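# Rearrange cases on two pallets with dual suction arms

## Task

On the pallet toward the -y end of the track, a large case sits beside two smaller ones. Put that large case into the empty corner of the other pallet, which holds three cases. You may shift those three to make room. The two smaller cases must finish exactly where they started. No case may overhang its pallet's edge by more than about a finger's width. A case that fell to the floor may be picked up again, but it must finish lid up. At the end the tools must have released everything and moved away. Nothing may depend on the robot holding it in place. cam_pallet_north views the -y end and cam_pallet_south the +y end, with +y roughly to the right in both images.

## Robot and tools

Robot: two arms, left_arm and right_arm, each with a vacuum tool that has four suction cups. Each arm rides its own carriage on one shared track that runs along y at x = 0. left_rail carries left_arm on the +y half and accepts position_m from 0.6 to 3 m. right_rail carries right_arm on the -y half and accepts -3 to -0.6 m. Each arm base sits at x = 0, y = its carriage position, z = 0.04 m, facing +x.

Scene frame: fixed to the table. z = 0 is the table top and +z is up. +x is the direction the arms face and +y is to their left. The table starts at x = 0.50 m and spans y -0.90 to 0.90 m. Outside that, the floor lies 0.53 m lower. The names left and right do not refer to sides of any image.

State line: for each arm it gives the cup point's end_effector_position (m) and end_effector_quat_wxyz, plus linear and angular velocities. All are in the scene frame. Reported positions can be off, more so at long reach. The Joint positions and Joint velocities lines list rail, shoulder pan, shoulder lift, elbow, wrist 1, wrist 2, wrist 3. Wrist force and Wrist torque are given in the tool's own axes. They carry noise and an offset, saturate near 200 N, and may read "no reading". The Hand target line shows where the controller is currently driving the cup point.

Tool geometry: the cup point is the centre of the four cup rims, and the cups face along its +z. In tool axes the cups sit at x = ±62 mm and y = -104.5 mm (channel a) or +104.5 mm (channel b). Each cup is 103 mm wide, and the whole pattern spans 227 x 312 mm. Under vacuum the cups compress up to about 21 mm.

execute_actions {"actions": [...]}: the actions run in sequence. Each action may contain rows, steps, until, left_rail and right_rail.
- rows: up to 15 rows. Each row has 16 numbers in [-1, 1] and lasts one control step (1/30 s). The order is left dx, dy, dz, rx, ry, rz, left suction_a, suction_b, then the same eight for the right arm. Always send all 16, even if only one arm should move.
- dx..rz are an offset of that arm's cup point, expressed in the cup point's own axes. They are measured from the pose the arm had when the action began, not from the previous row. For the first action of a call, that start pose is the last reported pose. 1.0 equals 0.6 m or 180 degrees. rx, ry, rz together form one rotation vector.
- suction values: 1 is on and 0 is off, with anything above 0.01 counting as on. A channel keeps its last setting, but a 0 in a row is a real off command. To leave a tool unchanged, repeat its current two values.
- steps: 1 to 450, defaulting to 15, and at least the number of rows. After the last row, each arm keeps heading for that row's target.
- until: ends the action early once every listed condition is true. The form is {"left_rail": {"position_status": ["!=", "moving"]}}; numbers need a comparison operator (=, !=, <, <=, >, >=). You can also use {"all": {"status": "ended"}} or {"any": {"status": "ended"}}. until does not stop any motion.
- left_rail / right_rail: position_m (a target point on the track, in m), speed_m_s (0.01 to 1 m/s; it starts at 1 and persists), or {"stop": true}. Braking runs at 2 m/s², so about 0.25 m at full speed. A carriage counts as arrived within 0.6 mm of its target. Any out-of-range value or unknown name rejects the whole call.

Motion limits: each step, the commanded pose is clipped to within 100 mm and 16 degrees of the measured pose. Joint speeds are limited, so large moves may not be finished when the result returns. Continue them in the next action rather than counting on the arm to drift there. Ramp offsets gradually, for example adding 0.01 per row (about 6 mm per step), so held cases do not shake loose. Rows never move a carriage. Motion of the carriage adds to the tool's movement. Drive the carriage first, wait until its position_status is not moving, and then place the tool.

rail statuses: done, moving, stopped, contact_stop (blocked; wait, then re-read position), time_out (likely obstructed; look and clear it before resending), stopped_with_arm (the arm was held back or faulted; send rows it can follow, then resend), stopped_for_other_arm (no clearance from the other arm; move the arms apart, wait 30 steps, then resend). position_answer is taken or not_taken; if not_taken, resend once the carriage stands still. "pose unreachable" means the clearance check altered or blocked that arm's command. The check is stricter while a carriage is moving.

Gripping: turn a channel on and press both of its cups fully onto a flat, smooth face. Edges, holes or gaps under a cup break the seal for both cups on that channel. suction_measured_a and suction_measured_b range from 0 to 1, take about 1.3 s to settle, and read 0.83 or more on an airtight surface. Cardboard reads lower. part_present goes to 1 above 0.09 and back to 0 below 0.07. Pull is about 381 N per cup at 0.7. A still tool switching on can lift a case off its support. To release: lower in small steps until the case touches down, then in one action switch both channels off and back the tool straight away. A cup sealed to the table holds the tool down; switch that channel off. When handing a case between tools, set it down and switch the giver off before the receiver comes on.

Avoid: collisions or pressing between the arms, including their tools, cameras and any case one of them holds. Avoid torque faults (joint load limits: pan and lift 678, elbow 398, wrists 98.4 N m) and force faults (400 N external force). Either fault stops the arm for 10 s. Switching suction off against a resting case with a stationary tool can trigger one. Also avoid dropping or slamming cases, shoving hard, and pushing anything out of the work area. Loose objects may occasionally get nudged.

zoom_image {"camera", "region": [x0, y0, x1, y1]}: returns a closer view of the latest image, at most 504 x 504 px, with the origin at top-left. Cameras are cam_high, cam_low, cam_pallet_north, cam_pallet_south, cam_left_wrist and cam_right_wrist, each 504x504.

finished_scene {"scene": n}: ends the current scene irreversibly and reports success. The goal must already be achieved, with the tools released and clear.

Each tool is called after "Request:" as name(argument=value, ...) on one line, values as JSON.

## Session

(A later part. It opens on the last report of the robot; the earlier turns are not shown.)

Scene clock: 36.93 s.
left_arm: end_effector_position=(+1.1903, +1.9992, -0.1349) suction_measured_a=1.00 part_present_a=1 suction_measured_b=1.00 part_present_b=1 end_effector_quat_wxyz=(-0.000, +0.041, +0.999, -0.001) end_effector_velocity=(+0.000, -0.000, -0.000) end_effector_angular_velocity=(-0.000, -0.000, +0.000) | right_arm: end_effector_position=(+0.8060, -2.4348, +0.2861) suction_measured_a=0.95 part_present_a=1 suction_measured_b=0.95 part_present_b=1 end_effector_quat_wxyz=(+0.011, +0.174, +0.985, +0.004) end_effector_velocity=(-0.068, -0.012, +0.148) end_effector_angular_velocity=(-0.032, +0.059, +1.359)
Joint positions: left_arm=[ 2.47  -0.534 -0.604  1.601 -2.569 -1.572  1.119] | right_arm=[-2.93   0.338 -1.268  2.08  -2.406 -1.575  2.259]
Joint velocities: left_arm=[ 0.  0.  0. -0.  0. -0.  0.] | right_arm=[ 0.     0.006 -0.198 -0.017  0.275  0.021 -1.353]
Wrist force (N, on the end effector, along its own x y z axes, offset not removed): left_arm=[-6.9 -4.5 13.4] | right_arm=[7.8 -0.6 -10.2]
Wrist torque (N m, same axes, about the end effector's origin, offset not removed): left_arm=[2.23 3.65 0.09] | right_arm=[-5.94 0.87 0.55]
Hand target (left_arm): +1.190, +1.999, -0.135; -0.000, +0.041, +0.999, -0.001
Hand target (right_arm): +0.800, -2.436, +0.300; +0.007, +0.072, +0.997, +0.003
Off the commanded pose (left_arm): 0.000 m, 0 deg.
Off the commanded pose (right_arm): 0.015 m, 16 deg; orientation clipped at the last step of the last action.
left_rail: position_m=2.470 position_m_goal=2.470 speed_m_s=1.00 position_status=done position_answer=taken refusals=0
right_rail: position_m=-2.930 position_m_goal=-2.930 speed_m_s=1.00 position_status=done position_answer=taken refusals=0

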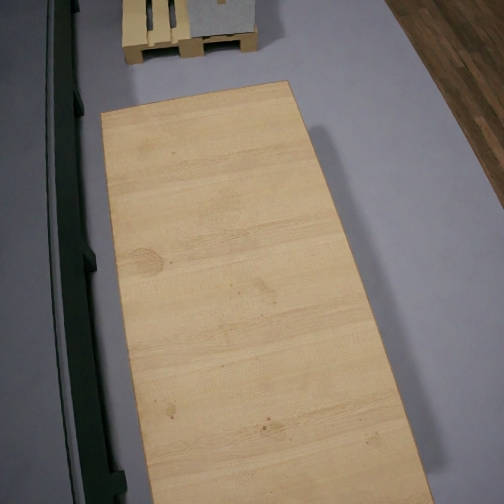

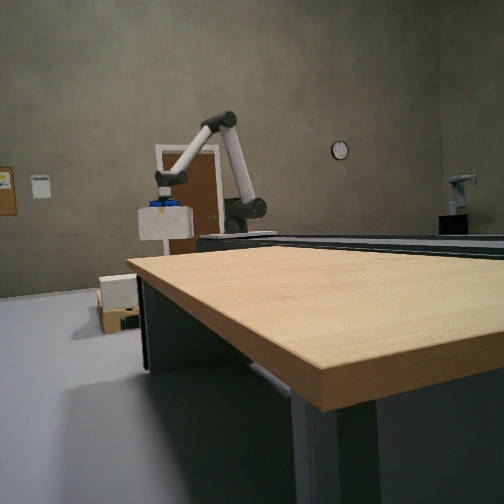

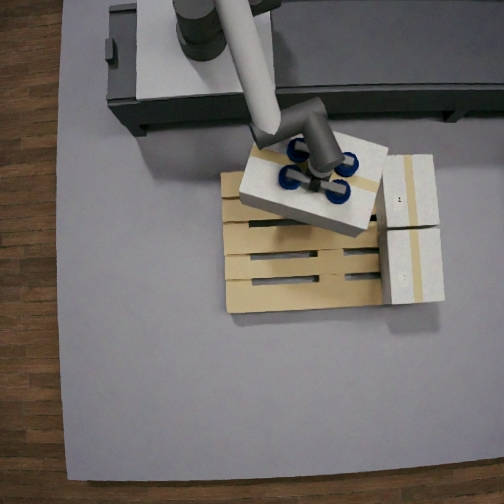

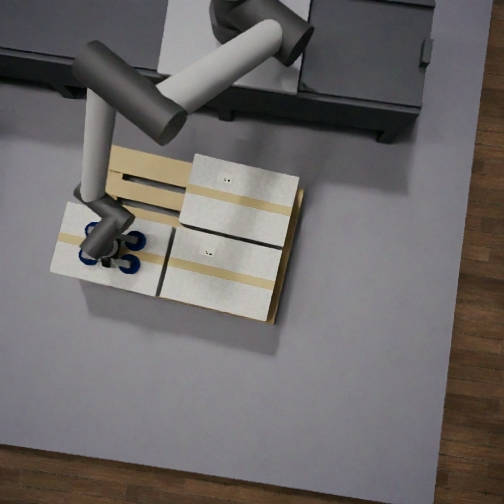

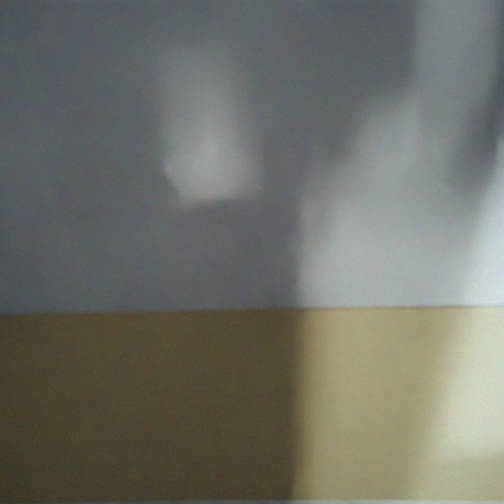

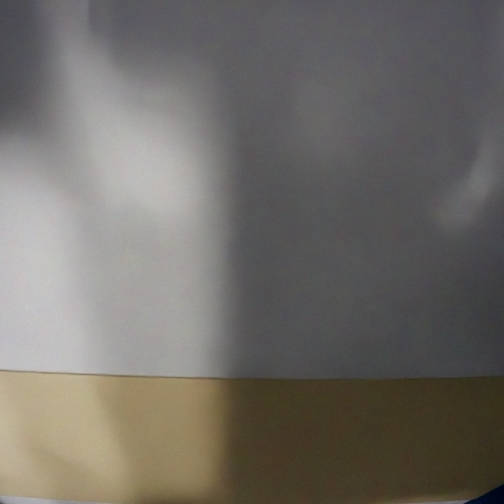

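Request:
execute_actions(actions=[])

Scene clock: 37.70 s.
left_arm: end_effector_position=(+1.1903, +1.9992, -0.1349) suction_measured_a=1.00 part_present_a=1 suction_measured_b=1.00 part_present_b=1 end_effector_quat_wxyz=(-0.000, +0.041, +0.999, -0.001) end_effector_velocity=(+0.000, +0.000, -0.000) end_effector_angular_velocity=(+0.000, +0.000, +0.000) | right_arm: end_effector_position=(+0.8000, -2.4359, +0.3002) suction_measured_a=0.95 part_present_a=1 suction_measured_b=0.95 part_present_b=1 end_effector_quat_wxyz=(+0.006, +0.072, +0.997, +0.003) end_effector_velocity=(+0.000, -0.000, +0.000) end_effector_angular_velocity=(+0.000, -0.000, +0.000)
Joint positions: left_arm=[ 2.47  -0.534 -0.604  1.601 -2.569 -1.572  1.119] | right_arm=[-2.93   0.338 -1.286  2.075 -2.374 -1.571  2.052]
Joint velocities: left_arm=[ 0.  0.  0. -0.  0. -0.  0.] | right_arm=[ 0.    -0.    -0.    -0.     0.    -0.    -0.001]
Wrist force (N, on the end effector, along its own x y z axes, offset not removed): left_arm=[-7.9 -2.0 9.5] | right_arm=[-4.0 -2.0 22.6]
Wrist torque (N m, same axes, about the end effector's origin, offset not removed): left_arm=[2.47 3.67 0.03] | right_arm=[-9.12 0.30 0.00]
Hand target (left_arm): +1.190, +1.999, -0.135; -0.000, +0.041, +0.999, -0.001
Hand target (right_arm): +0.800, -2.436, +0.300; +0.007, +0.072, +0.997, +0.003
Off the commanded pose (left_arm): 0.000 m, 0 deg.
Off the commanded pose (right_arm): 0.001 m, 4 deg; orientation clipped at the last step of the last action.
left_rail: position_m=2.470 position_m_goal=2.470 speed_m_s=1.00 position_status=done position_answer=taken refusals=0
right_rail: position_m=-2.930 position_m_goal=-2.930 speed_m_s=1.00 position_status=done position_answer=taken refusals=0

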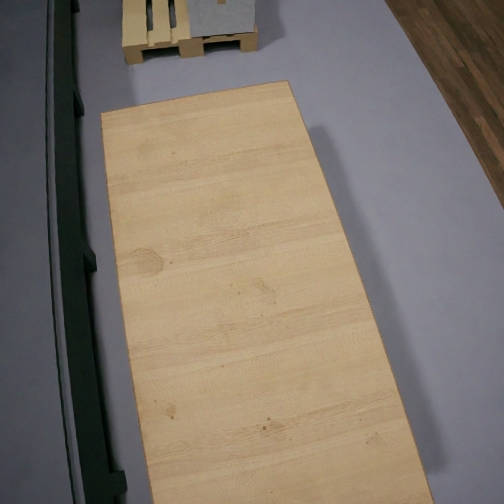

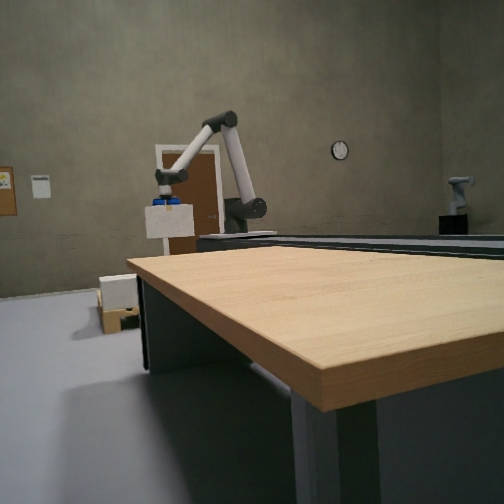

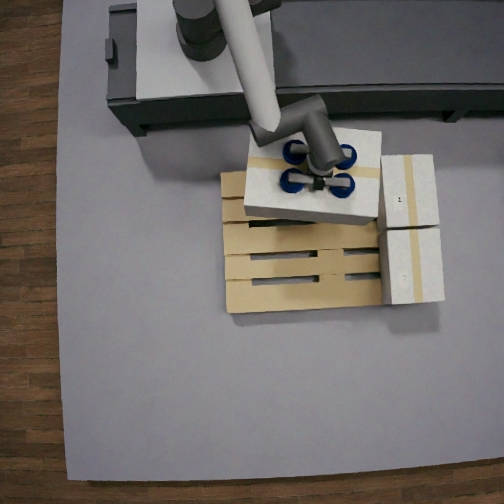

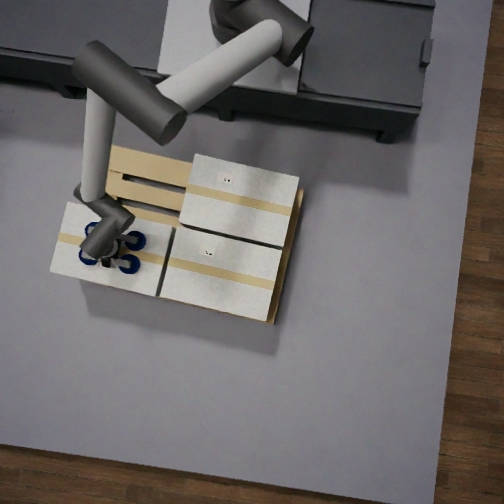

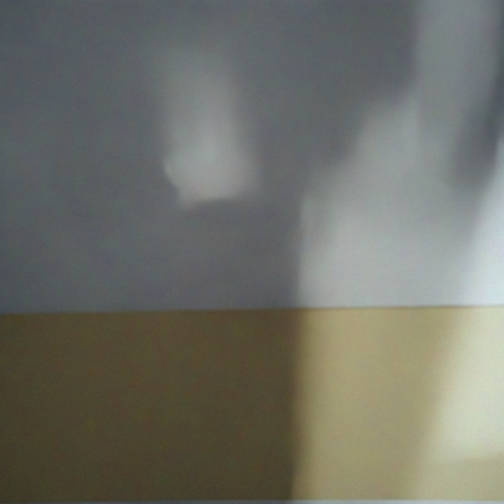

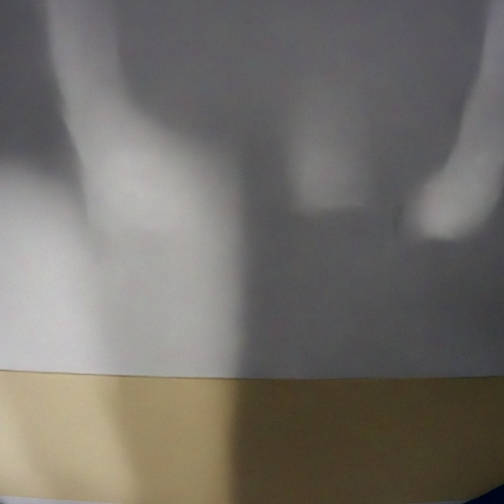

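Request:
execute_actions(actions=[{"rows": [[0,0,0.0035,0,0,0,1,1, 0,0,0,0,0,-0.010,1,1],[0,0,0.007,0,0,0,1,1, 0,0,0,0,0,-0.0203,1,1]], "steps": 2, "right_rail": {"position_m": -0.62}}])

Scene clock: 38.47 s.
left_arm: end_effector_position=(+1.1903, +1.9992, -0.1352) suction_measured_a=1.00 part_present_a=1 suction_measured_b=1.00 part_present_b=1 end_effector_quat_wxyz=(-0.000, +0.041, +0.999, -0.001) end_effector_velocity=(+0.001, -0.000, -0.012) end_effector_angular_velocity=(-0.000, -0.001, +0.000) | right_arm: end_effector_position=(+0.8001, -2.4355, +0.3003) suction_measured_a=0.95 part_present_a=1 suction_measured_b=0.95 part_present_b=1 end_effector_quat_wxyz=(+0.006, +0.070, +0.997, +0.003) end_effector_velocity=(-0.001, +0.033, -0.000) end_effector_angular_velocity=(-0.004, +0.004, +0.168)
Joint positions: left_arm=[ 2.47  -0.534 -0.603  1.601 -2.569 -1.572  1.119] | right_arm=[-2.929  0.338 -1.286  2.075 -2.374 -1.571  2.05 ]
Joint velocities: left_arm=[ 0.     0.     0.012 -0.004 -0.009 -0.     0.   ] | right_arm=[ 0.034 -0.001 -0.     0.     0.005 -0.    -0.169]
Wrist force (N, on the end effector, along its own x y z axes, offset not removed): left_arm=[-5.6 -0.6 3.4] | right_arm=[4.0 -8.8 18.4]
Wrist torque (N m, same axes, about the end effector's origin, offset not removed): left_arm=[2.58 3.81 0.10] | right_arm=[-8.60 -0.31 3.23]
Hand target (left_arm): +1.190, +1.999, -0.139; -0.000, +0.041, +0.999, -0.001
Hand target (right_arm): +0.800, -2.429, +0.300; +0.007, +0.041, +0.999, +0.002
Off the commanded pose (left_arm): 0.004 m, 0 deg.
Off the commanded pose (right_arm): 0.000 m, 3 deg.
left_rail: position_m=2.470 position_m_goal=2.470 speed_m_s=1.00 position_status=done position_answer=taken refusals=0
right_rail: position_m=-2.929 position_m_goal=-0.620 speed_m_s=1.00 position_status=moving position_answer=taken refusals=0

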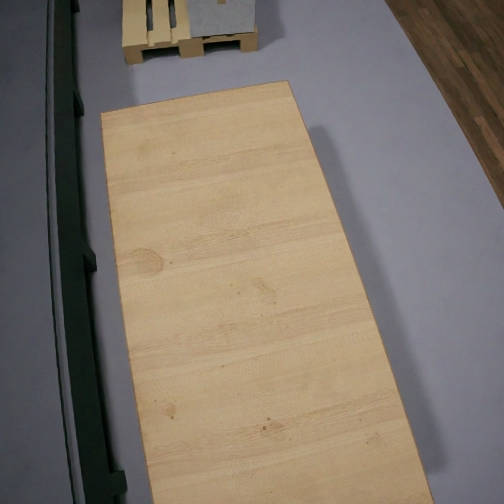

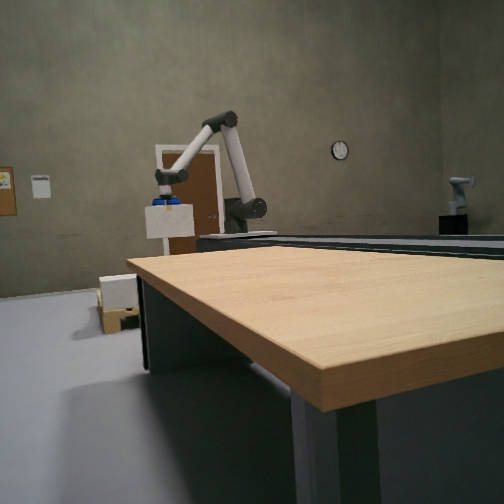

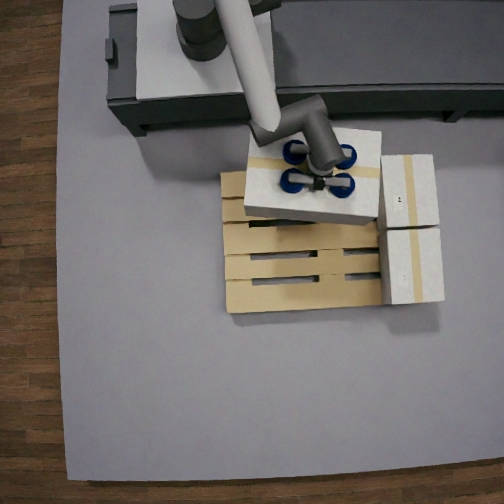

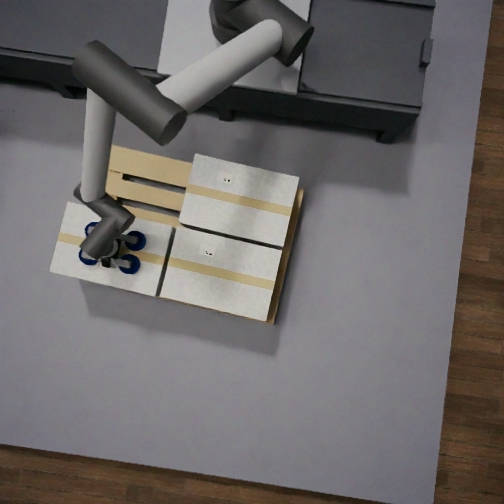

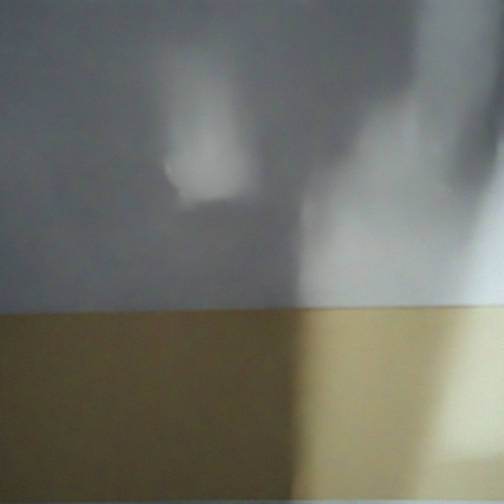

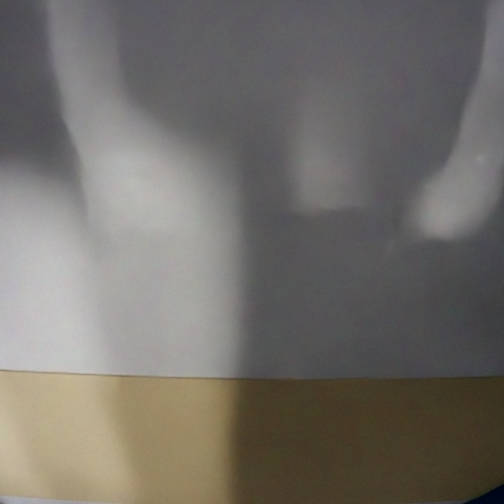

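Request:
execute_actions(actions=[])

Scene clock: 41.40 s.
left_arm: end_effector_position=(+1.1903, +1.9992, -0.1391) suction_measured_a=1.00 part_present_a=1 suction_measured_b=1.00 part_present_b=1 end_effector_quat_wxyz=(-0.000, +0.041, +0.999, -0.001) end_effector_velocity=(-0.000, -0.000, -0.000) end_effector_angular_velocity=(-0.000, +0.000, -0.000) | right_arm: end_effector_position=(+0.8000, -0.1259, +0.3002) suction_measured_a=0.95 part_present_a=1 suction_measured_b=0.95 part_present_b=1 end_effector_quat_wxyz=(+0.007, +0.041, +0.999, +0.002) end_effector_velocity=(+0.000, -0.000, -0.000) end_effector_angular_velocity=(-0.000, +0.000, -0.000)
Joint positions: left_arm=[ 2.47  -0.534 -0.6    1.6   -2.572 -1.572  1.119] | right_arm=[-0.62   0.338 -1.286  2.075 -2.374 -1.572  1.99 ]
Joint velocities: left_arm=[ 0.  0.  0.  0. -0. -0.  0.] | right_arm=[ 0. -0. -0.  0. -0.  0. -0.]
Wrist force (N, on the end effector, along its own x y z axes, offset not removed): left_arm=[-8.3 0.6 13.7] | right_arm=[0.6 2.2 23.2]
Wrist torque (N m, same axes, about the end effector's origin, offset not removed): left_arm=[2.85 3.78 0.13] | right_arm=[-8.30 -0.63 0.10]
Hand target (left_arm): +1.190, +1.999, -0.139; -0.000, +0.041, +0.999, -0.001
Hand target (right_arm): +0.800, -0.126, +0.300; +0.007, +0.041, +0.999, +0.002
Off the commanded pose (left_arm): 0.000 m, 0 deg.
Off the commanded pose (right_arm): 0.000 m, 0 deg.
left_rail: position_m=2.470 position_m_goal=2.470 speed_m_s=1.00 position_status=done position_answer=taken refusals=0
right_rail: position_m=-0.620 position_m_goal=-0.620 speed_m_s=1.00 position_status=done position_answer=taken refusals=0

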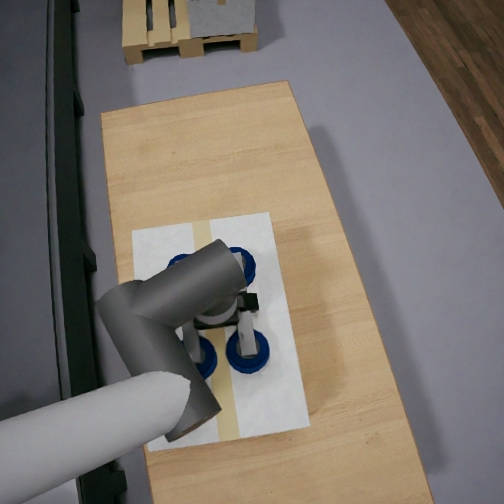

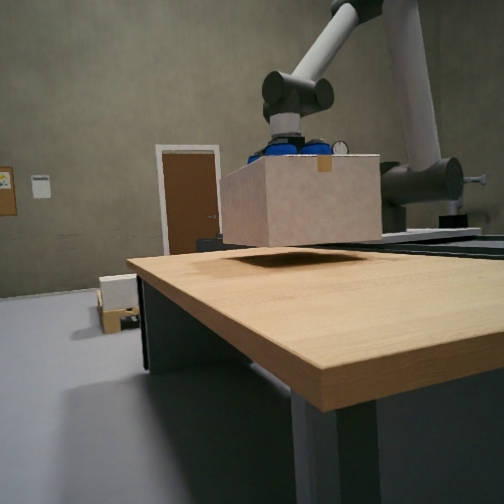

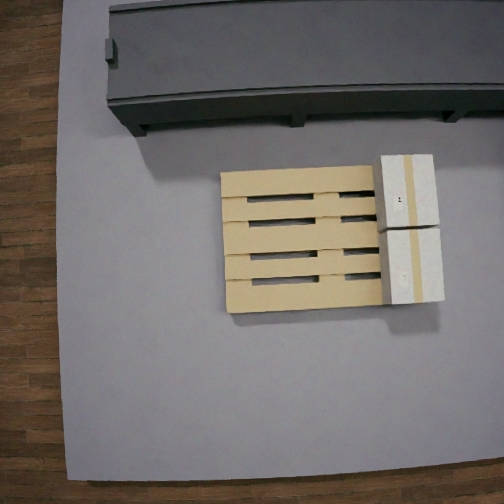

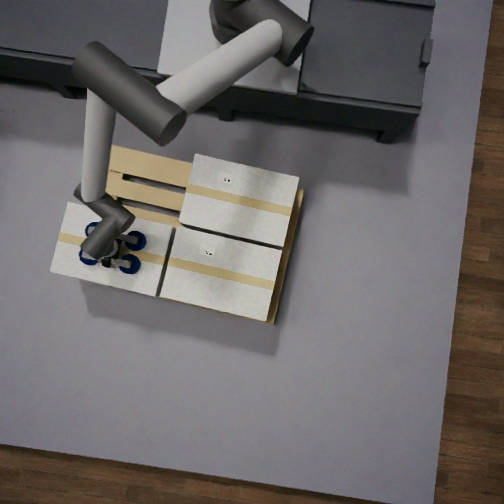

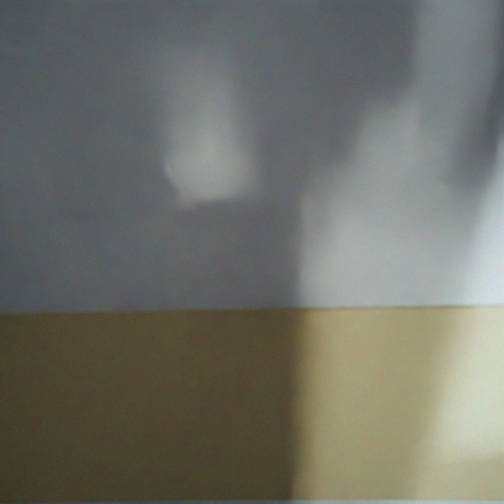

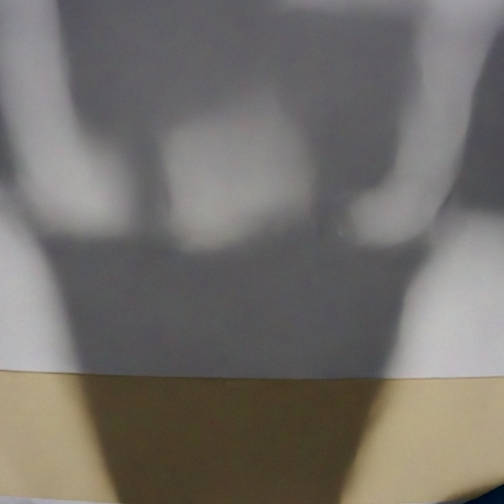

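Request:
execute_actions(actions=[{"rows": [
[0,0,0.0005,0,0,0,1,1, 0,0,0.0023,0.0001,0.0004,0,1,1],
[0,0,0.001,0,0,0,1,1, 0,0,0.0087,0.0003,0.0008,0,1,1],
[0,0,0.0015,0,0,0,1,1, 0,0,0.0181,0.0004,0.0013,0,1,1],
[0,0,0.002,0,0,0,1,1, 0,0,0.0295,0.0006,0.0017,0,1,1],
[0,0,0.0025,0,0,0,1,1, 0,0,0.0419,0.0007,0.0021,0,1,1],
[0,0,0.003,0,0,0,1,1, 0,0,0.0542,0.0009,0.0025,0,1,1],
[0,0,0.0033,0,0,0,1,1, 0,0,0.0656,0.001,0.003,0,1,1],
[0,0,0.0033,0,0,0,1,1, 0,0,0.075,0.0012,0.0034,0,1,1],
[0,0,0.0033,0,0,0,1,1, 0,0,0.0814,0.0013,0.0038,0,1,1],
[0,0,0.0033,0,0,0,1,1, 0,0,0.0837,0.0014,0.0042,0,1,1]
], "steps": 10}])

Scene clock: 43.20 s.
left_arm: end_effector_position=(+1.1903, +1.9992, -0.1407) suction_measured_a=1.00 part_present_a=1 suction_measured_b=1.00 part_present_b=1 end_effector_quat_wxyz=(-0.000, +0.041, +0.999, -0.001) end_effector_velocity=(-0.000, +0.000, -0.004) end_effector_angular_velocity=(+0.000, +0.000, +0.000) | right_arm: end_effector_position=(+0.7998, -0.1260, +0.2682) suction_measured_a=0.95 part_present_a=1 suction_measured_b=0.95 part_present_b=1 end_effector_quat_wxyz=(+0.002, +0.041, +0.999, +0.001) end_effector_velocity=(-0.002, -0.001, -0.166) end_effector_angular_velocity=(-0.012, +0.046, +0.000)
Joint positions: left_arm=[ 2.47  -0.534 -0.598  1.6   -2.573 -1.572  1.119] | right_arm=[-0.62   0.338 -1.255  2.089 -2.41  -1.571  1.99 ]
Joint velocities: left_arm=[ 0.     0.     0.004 -0.001 -0.003 -0.    -0.   ] | right_arm=[ 0.    -0.001  0.167  0.065 -0.186  0.004 -0.002]
Wrist force (N, on the end effector, along its own x y z axes, offset not removed): left_arm=[-5.5 -0.7 11.5] | right_arm=[-0.1 1.7 24.9]
Wrist torque (N m, same axes, about the end effector's origin, offset not removed): left_arm=[2.77 3.60 0.10] | right_arm=[-8.93 -0.34 -0.20]
Hand target (left_arm): +1.190, +1.999, -0.141; -0.000, +0.041, +0.999, -0.001
Hand target (right_arm): +0.800, -0.126, +0.250; -0.000, +0.041, +0.999, +0.000
Off the commanded pose (left_arm): 0.000 m, 0 deg.
Off the commanded pose (right_arm): 0.018 m, 0 deg.
left_rail: position_m=2.470 position_m_goal=2.470 speed_m_s=1.00 position_status=done position_answer=taken refusals=0
right_rail: position_m=-0.620 position_m_goal=-0.620 speed_m_s=1.00 position_status=done position_answer=taken refusals=0

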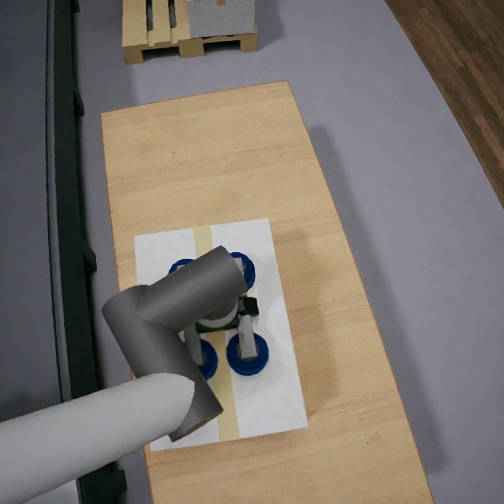

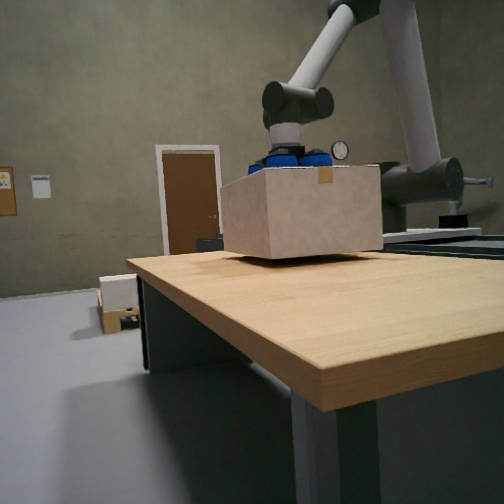

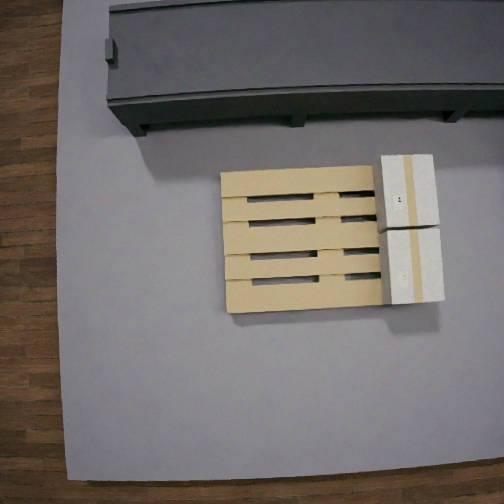

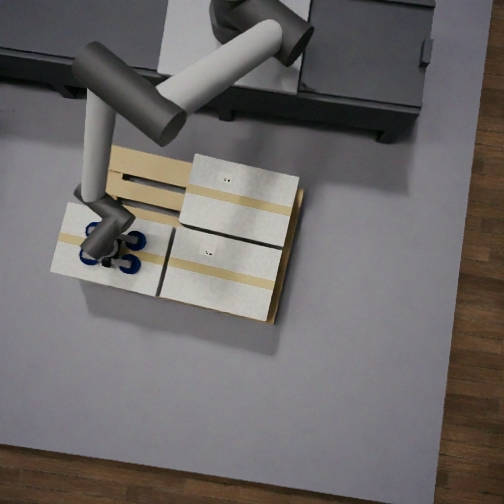

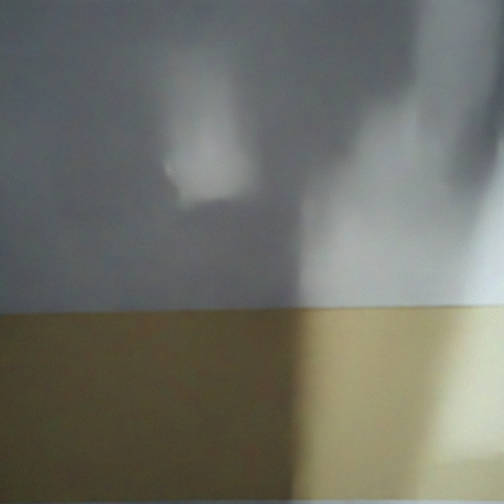

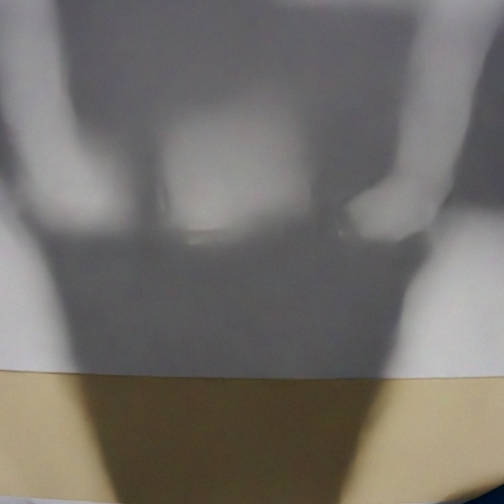

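Let me refresh once the arm has settled.

Request:
execute_actions(actions=[])

Scene clock: 43.30 s.
left_arm: end_effector_position=(+1.1903, +1.9992, -0.1410) suction_measured_a=1.00 part_present_a=1 suction_measured_b=1.00 part_present_b=1 end_effector_quat_wxyz=(-0.000, +0.041, +0.999, -0.001) end_effector_velocity=(+0.000, -0.000, -0.001) end_effector_angular_velocity=(-0.000, -0.000, -0.000) | right_arm: end_effector_position=(+0.7998, -0.1260, +0.2564) suction_measured_a=0.95 part_present_a=1 suction_measured_b=0.95 part_present_b=1 end_effector_quat_wxyz=(+0.001, +0.041, +0.999, +0.000) end_effector_velocity=(+0.002, +0.001, -0.070) end_effector_angular_velocity=(-0.005, +0.020, +0.000)
Joint positions: left_arm=[ 2.47  -0.534 -0.598  1.6   -2.573 -1.572  1.119] | right_arm=[-0.62   0.338 -1.242  2.093 -2.423 -1.571  1.99 ]
Joint velocities: left_arm=[ 0.    -0.     0.001 -0.    -0.001  0.     0.   ] | right_arm=[ 0.    -0.001  0.073  0.022 -0.076  0.002 -0.001]
Wrist force (N, on the end effector, along its own x y z axes, offset not removed): left_arm=[-6.2 -0.1 9.7] | right_arm=[2.6 -0.4 32.2]
Wrist torque (N m, same axes, about the end effector's origin, offset not removed): left_arm=[2.75 3.47 0.12] | right_arm=[-9.57 -0.37 0.26]
Hand target (left_arm): +1.190, +1.999, -0.141; -0.000, +0.041, +0.999, -0.001
Hand target (right_arm): +0.800, -0.126, +0.250; -0.000, +0.041, +0.999, +0.000
Off the commanded pose (left_arm): 0.000 m, 0 deg.
Off the commanded pose (right_arm): 0.006 m, 0 deg.
left_rail: position_m=2.470 position_m_goal=2.470 speed_m_s=1.00 position_status=done position_answer=taken refusals=0
right_rail: position_m=-0.620 position_m_goal=-0.620 speed_m_s=1.00 position_status=done position_answer=taken refusals=0

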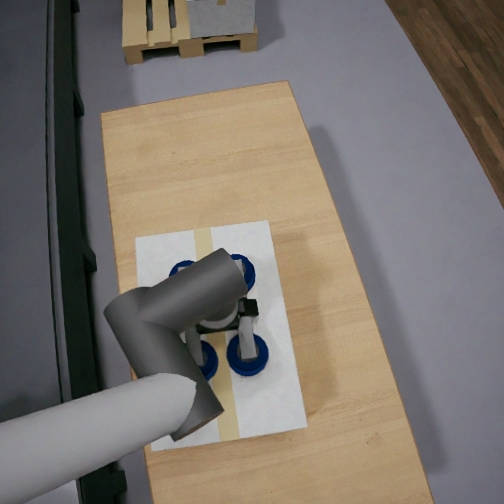

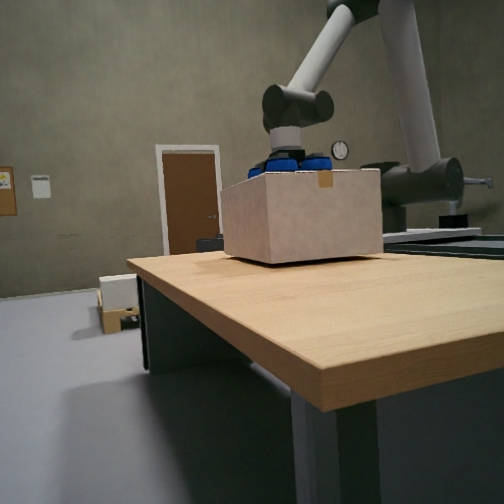

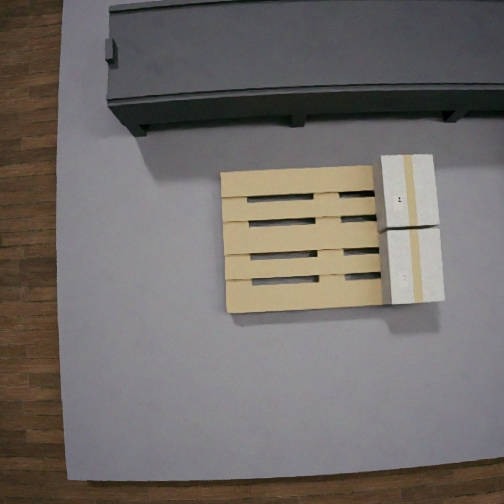

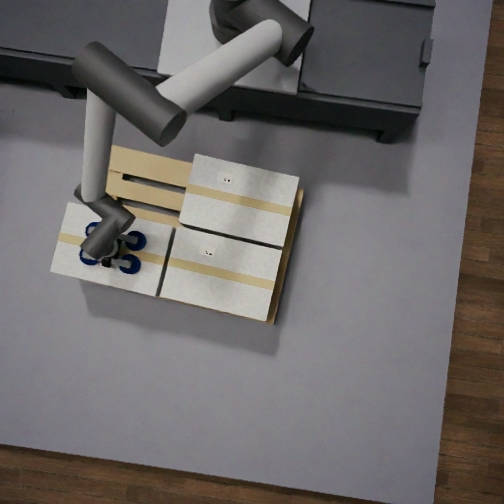

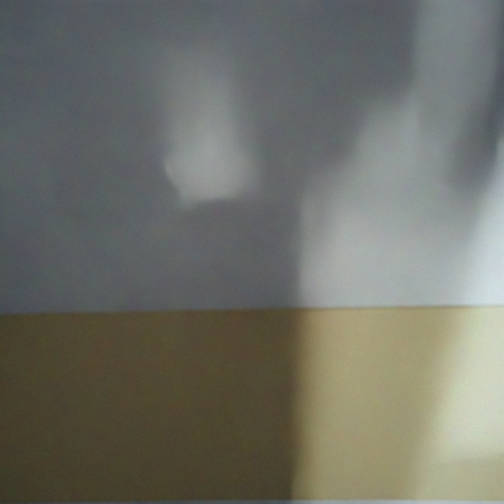

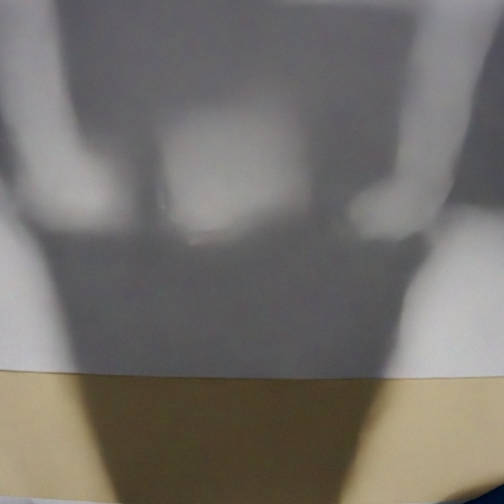

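Request:
zoom_image(camera="cam_low", region=[200, 140, 420, 300])

Region (200, 140, 420, 300) of cam_low's 504x504 image, scaled by 2.291, with more detail than that image has; it fills the top 367 rows of this view, and the rest is white.

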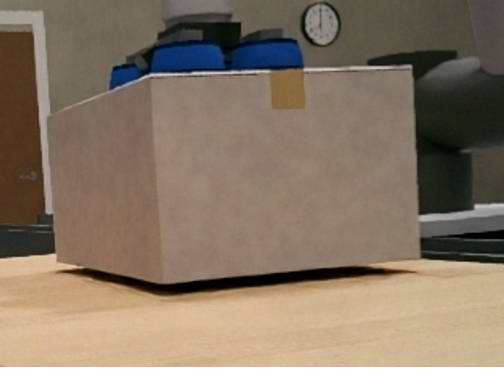

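Request:
execute_actions(actions=[])

Scene clock: 43.60 s.
left_arm: end_effector_position=(+1.1903, +1.9992, -0.1411) suction_measured_a=1.00 part_present_a=1 suction_measured_b=1.00 part_present_b=1 end_effector_quat_wxyz=(-0.000, +0.041, +0.999, -0.001) end_effector_velocity=(-0.000, +0.000, -0.000) end_effector_angular_velocity=(+0.000, +0.000, +0.000) | right_arm: end_effector_position=(+0.8001, -0.1259, +0.2507) suction_measured_a=0.95 part_present_a=1 suction_measured_b=0.95 part_present_b=1 end_effector_quat_wxyz=(-0.000, +0.041, +0.999, +0.000) end_effector_velocity=(-0.000, +0.000, -0.002) end_effector_angular_velocity=(-0.000, +0.001, +0.000)
Joint positions: left_arm=[ 2.47  -0.534 -0.598  1.6   -2.573 -1.572  1.119] | right_arm=[-0.62   0.338 -1.236  2.095 -2.429 -1.571  1.99 ]
Joint velocities: left_arm=[ 0.  0.  0. -0. -0.  0. -0.] | right_arm=[ 0.    -0.     0.002  0.001 -0.002  0.    -0.   ]
Wrist force (N, on the end effector, along its own x y z axes, offset not removed): left_arm=[-4.3 2.0 11.8] | right_arm=[1.5 1.6 21.4]
Wrist torque (N m, same axes, about the end effector's origin, offset not removed): left_arm=[3.09 3.28 0.03] | right_arm=[-8.80 -0.68 -0.06]
Hand target (left_arm): +1.190, +1.999, -0.141; -0.000, +0.041, +0.999, -0.001
Hand target (right_arm): +0.800, -0.126, +0.250; -0.000, +0.041, +0.999, +0.000
Off the commanded pose (left_arm): 0.000 m, 0 deg.
Off the commanded pose (right_arm): 0.001 m, 0 deg.
left_rail: position_m=2.470 position_m_goal=2.470 speed_m_s=1.00 position_status=done position_answer=taken refusals=0
right_rail: position_m=-0.620 position_m_goal=-0.620 speed_m_s=1.00 position_status=done position_answer=taken refusals=0

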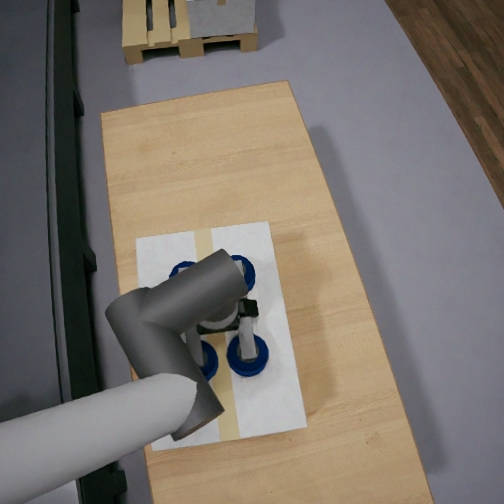

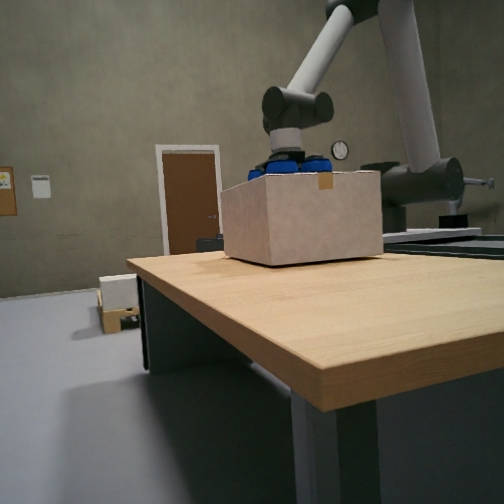

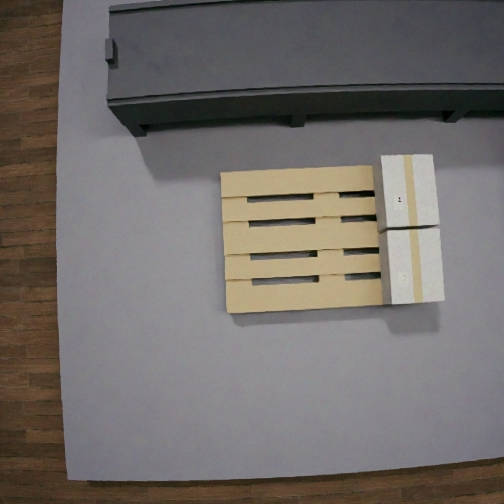

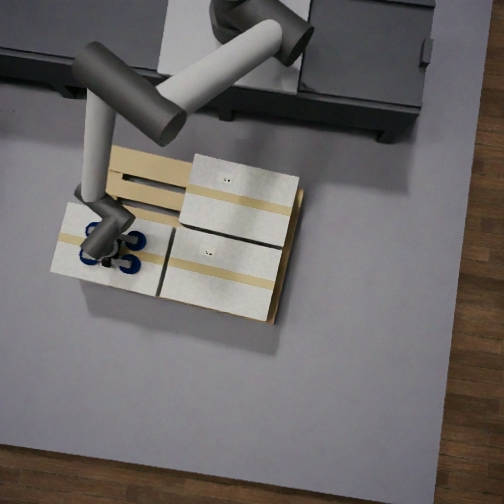

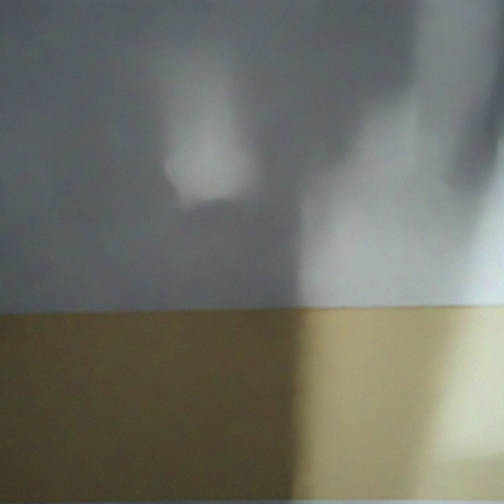

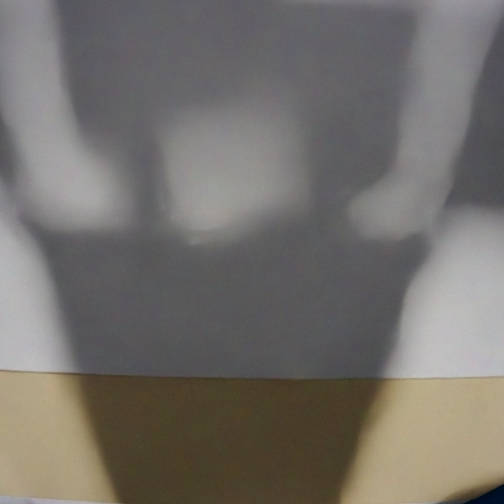

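Request:
execute_actions(actions=[{"rows": [[0,0,0.0017,0,0,0,1,1, 0,0,0.0035,0,0,0,1,1],[0,0,0.0033,0,0,0,1,1, 0,0,0.007,0,0,0,1,1]], "steps": 2}])

Scene clock: 43.90 s.
left_arm: end_effector_position=(+1.1903, +1.9992, -0.1412) suction_measured_a=1.00 part_present_a=1 suction_measured_b=1.00 part_present_b=1 end_effector_quat_wxyz=(-0.000, +0.041, +0.999, -0.001) end_effector_velocity=(+0.001, -0.000, -0.006) end_effector_angular_velocity=(-0.001, -0.001, +0.000) | right_arm: end_effector_position=(+0.8001, -0.1259, +0.2502) suction_measured_a=0.95 part_present_a=1 suction_measured_b=0.95 part_present_b=1 end_effector_quat_wxyz=(-0.000, +0.041, +0.999, +0.000) end_effector_velocity=(+0.001, +0.000, -0.011) end_effector_angular_velocity=(+0.001, -0.003, +0.000)
Joint positions: left_arm=[ 2.47  -0.534 -0.597  1.6   -2.574 -1.572  1.119] | right_arm=[-0.62   0.338 -1.236  2.095 -2.43  -1.571  1.99 ]
Joint velocities: left_arm=[ 0.    -0.     0.006 -0.002 -0.006  0.    -0.   ] | right_arm=[ 0.    -0.     0.012  0.005 -0.02   0.    -0.   ]
Wrist force (N, on the end effector, along its own x y z axes, offset not removed): left_arm=[-4.5 0.6 9.6] | right_arm=[2.6 -1.7 11.6]
Wrist torque (N m, same axes, about the end effector's origin, offset not removed): left_arm=[2.65 3.46 0.09] | right_arm=[-8.60 -0.25 0.08]
Hand target (left_arm): +1.190, +1.999, -0.143; -0.000, +0.041, +0.999, -0.001
Hand target (right_arm): +0.800, -0.126, +0.246; -0.000, +0.041, +0.999, +0.000
Off the commanded pose (left_arm): 0.002 m, 0 deg.
Off the commanded pose (right_arm): 0.004 m, 0 deg.
left_rail: position_m=2.470 position_m_goal=2.470 speed_m_s=1.00 position_status=done position_answer=taken refusals=0
right_rail: position_m=-0.620 position_m_goal=-0.620 speed_m_s=1.00 position_status=done position_answer=taken refusals=0

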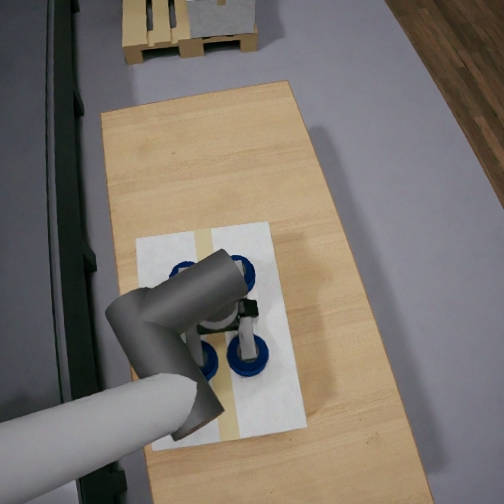

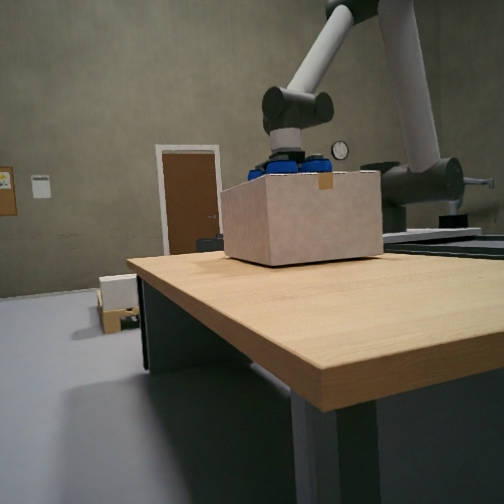

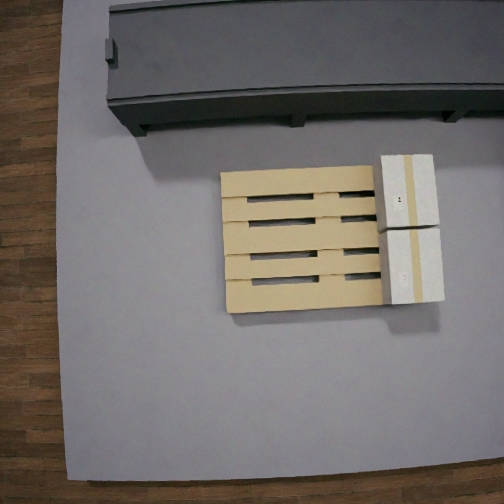

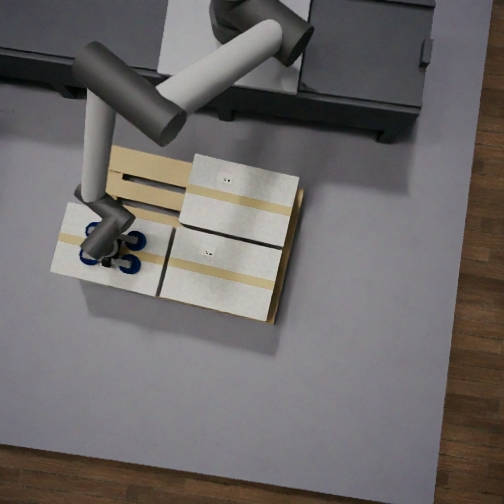

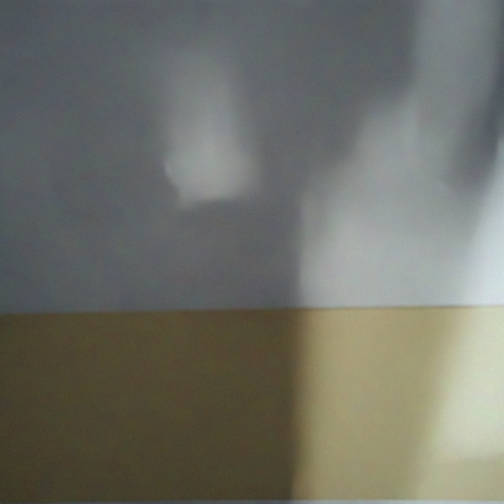

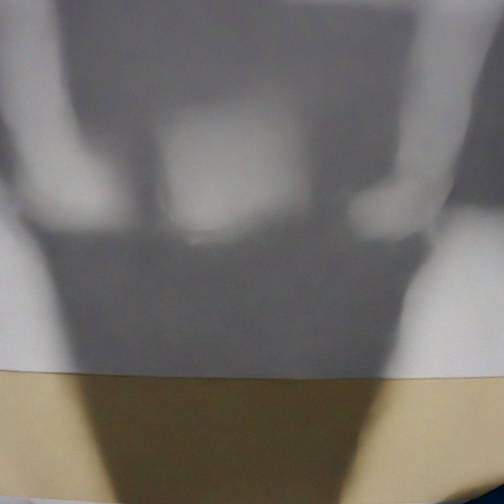

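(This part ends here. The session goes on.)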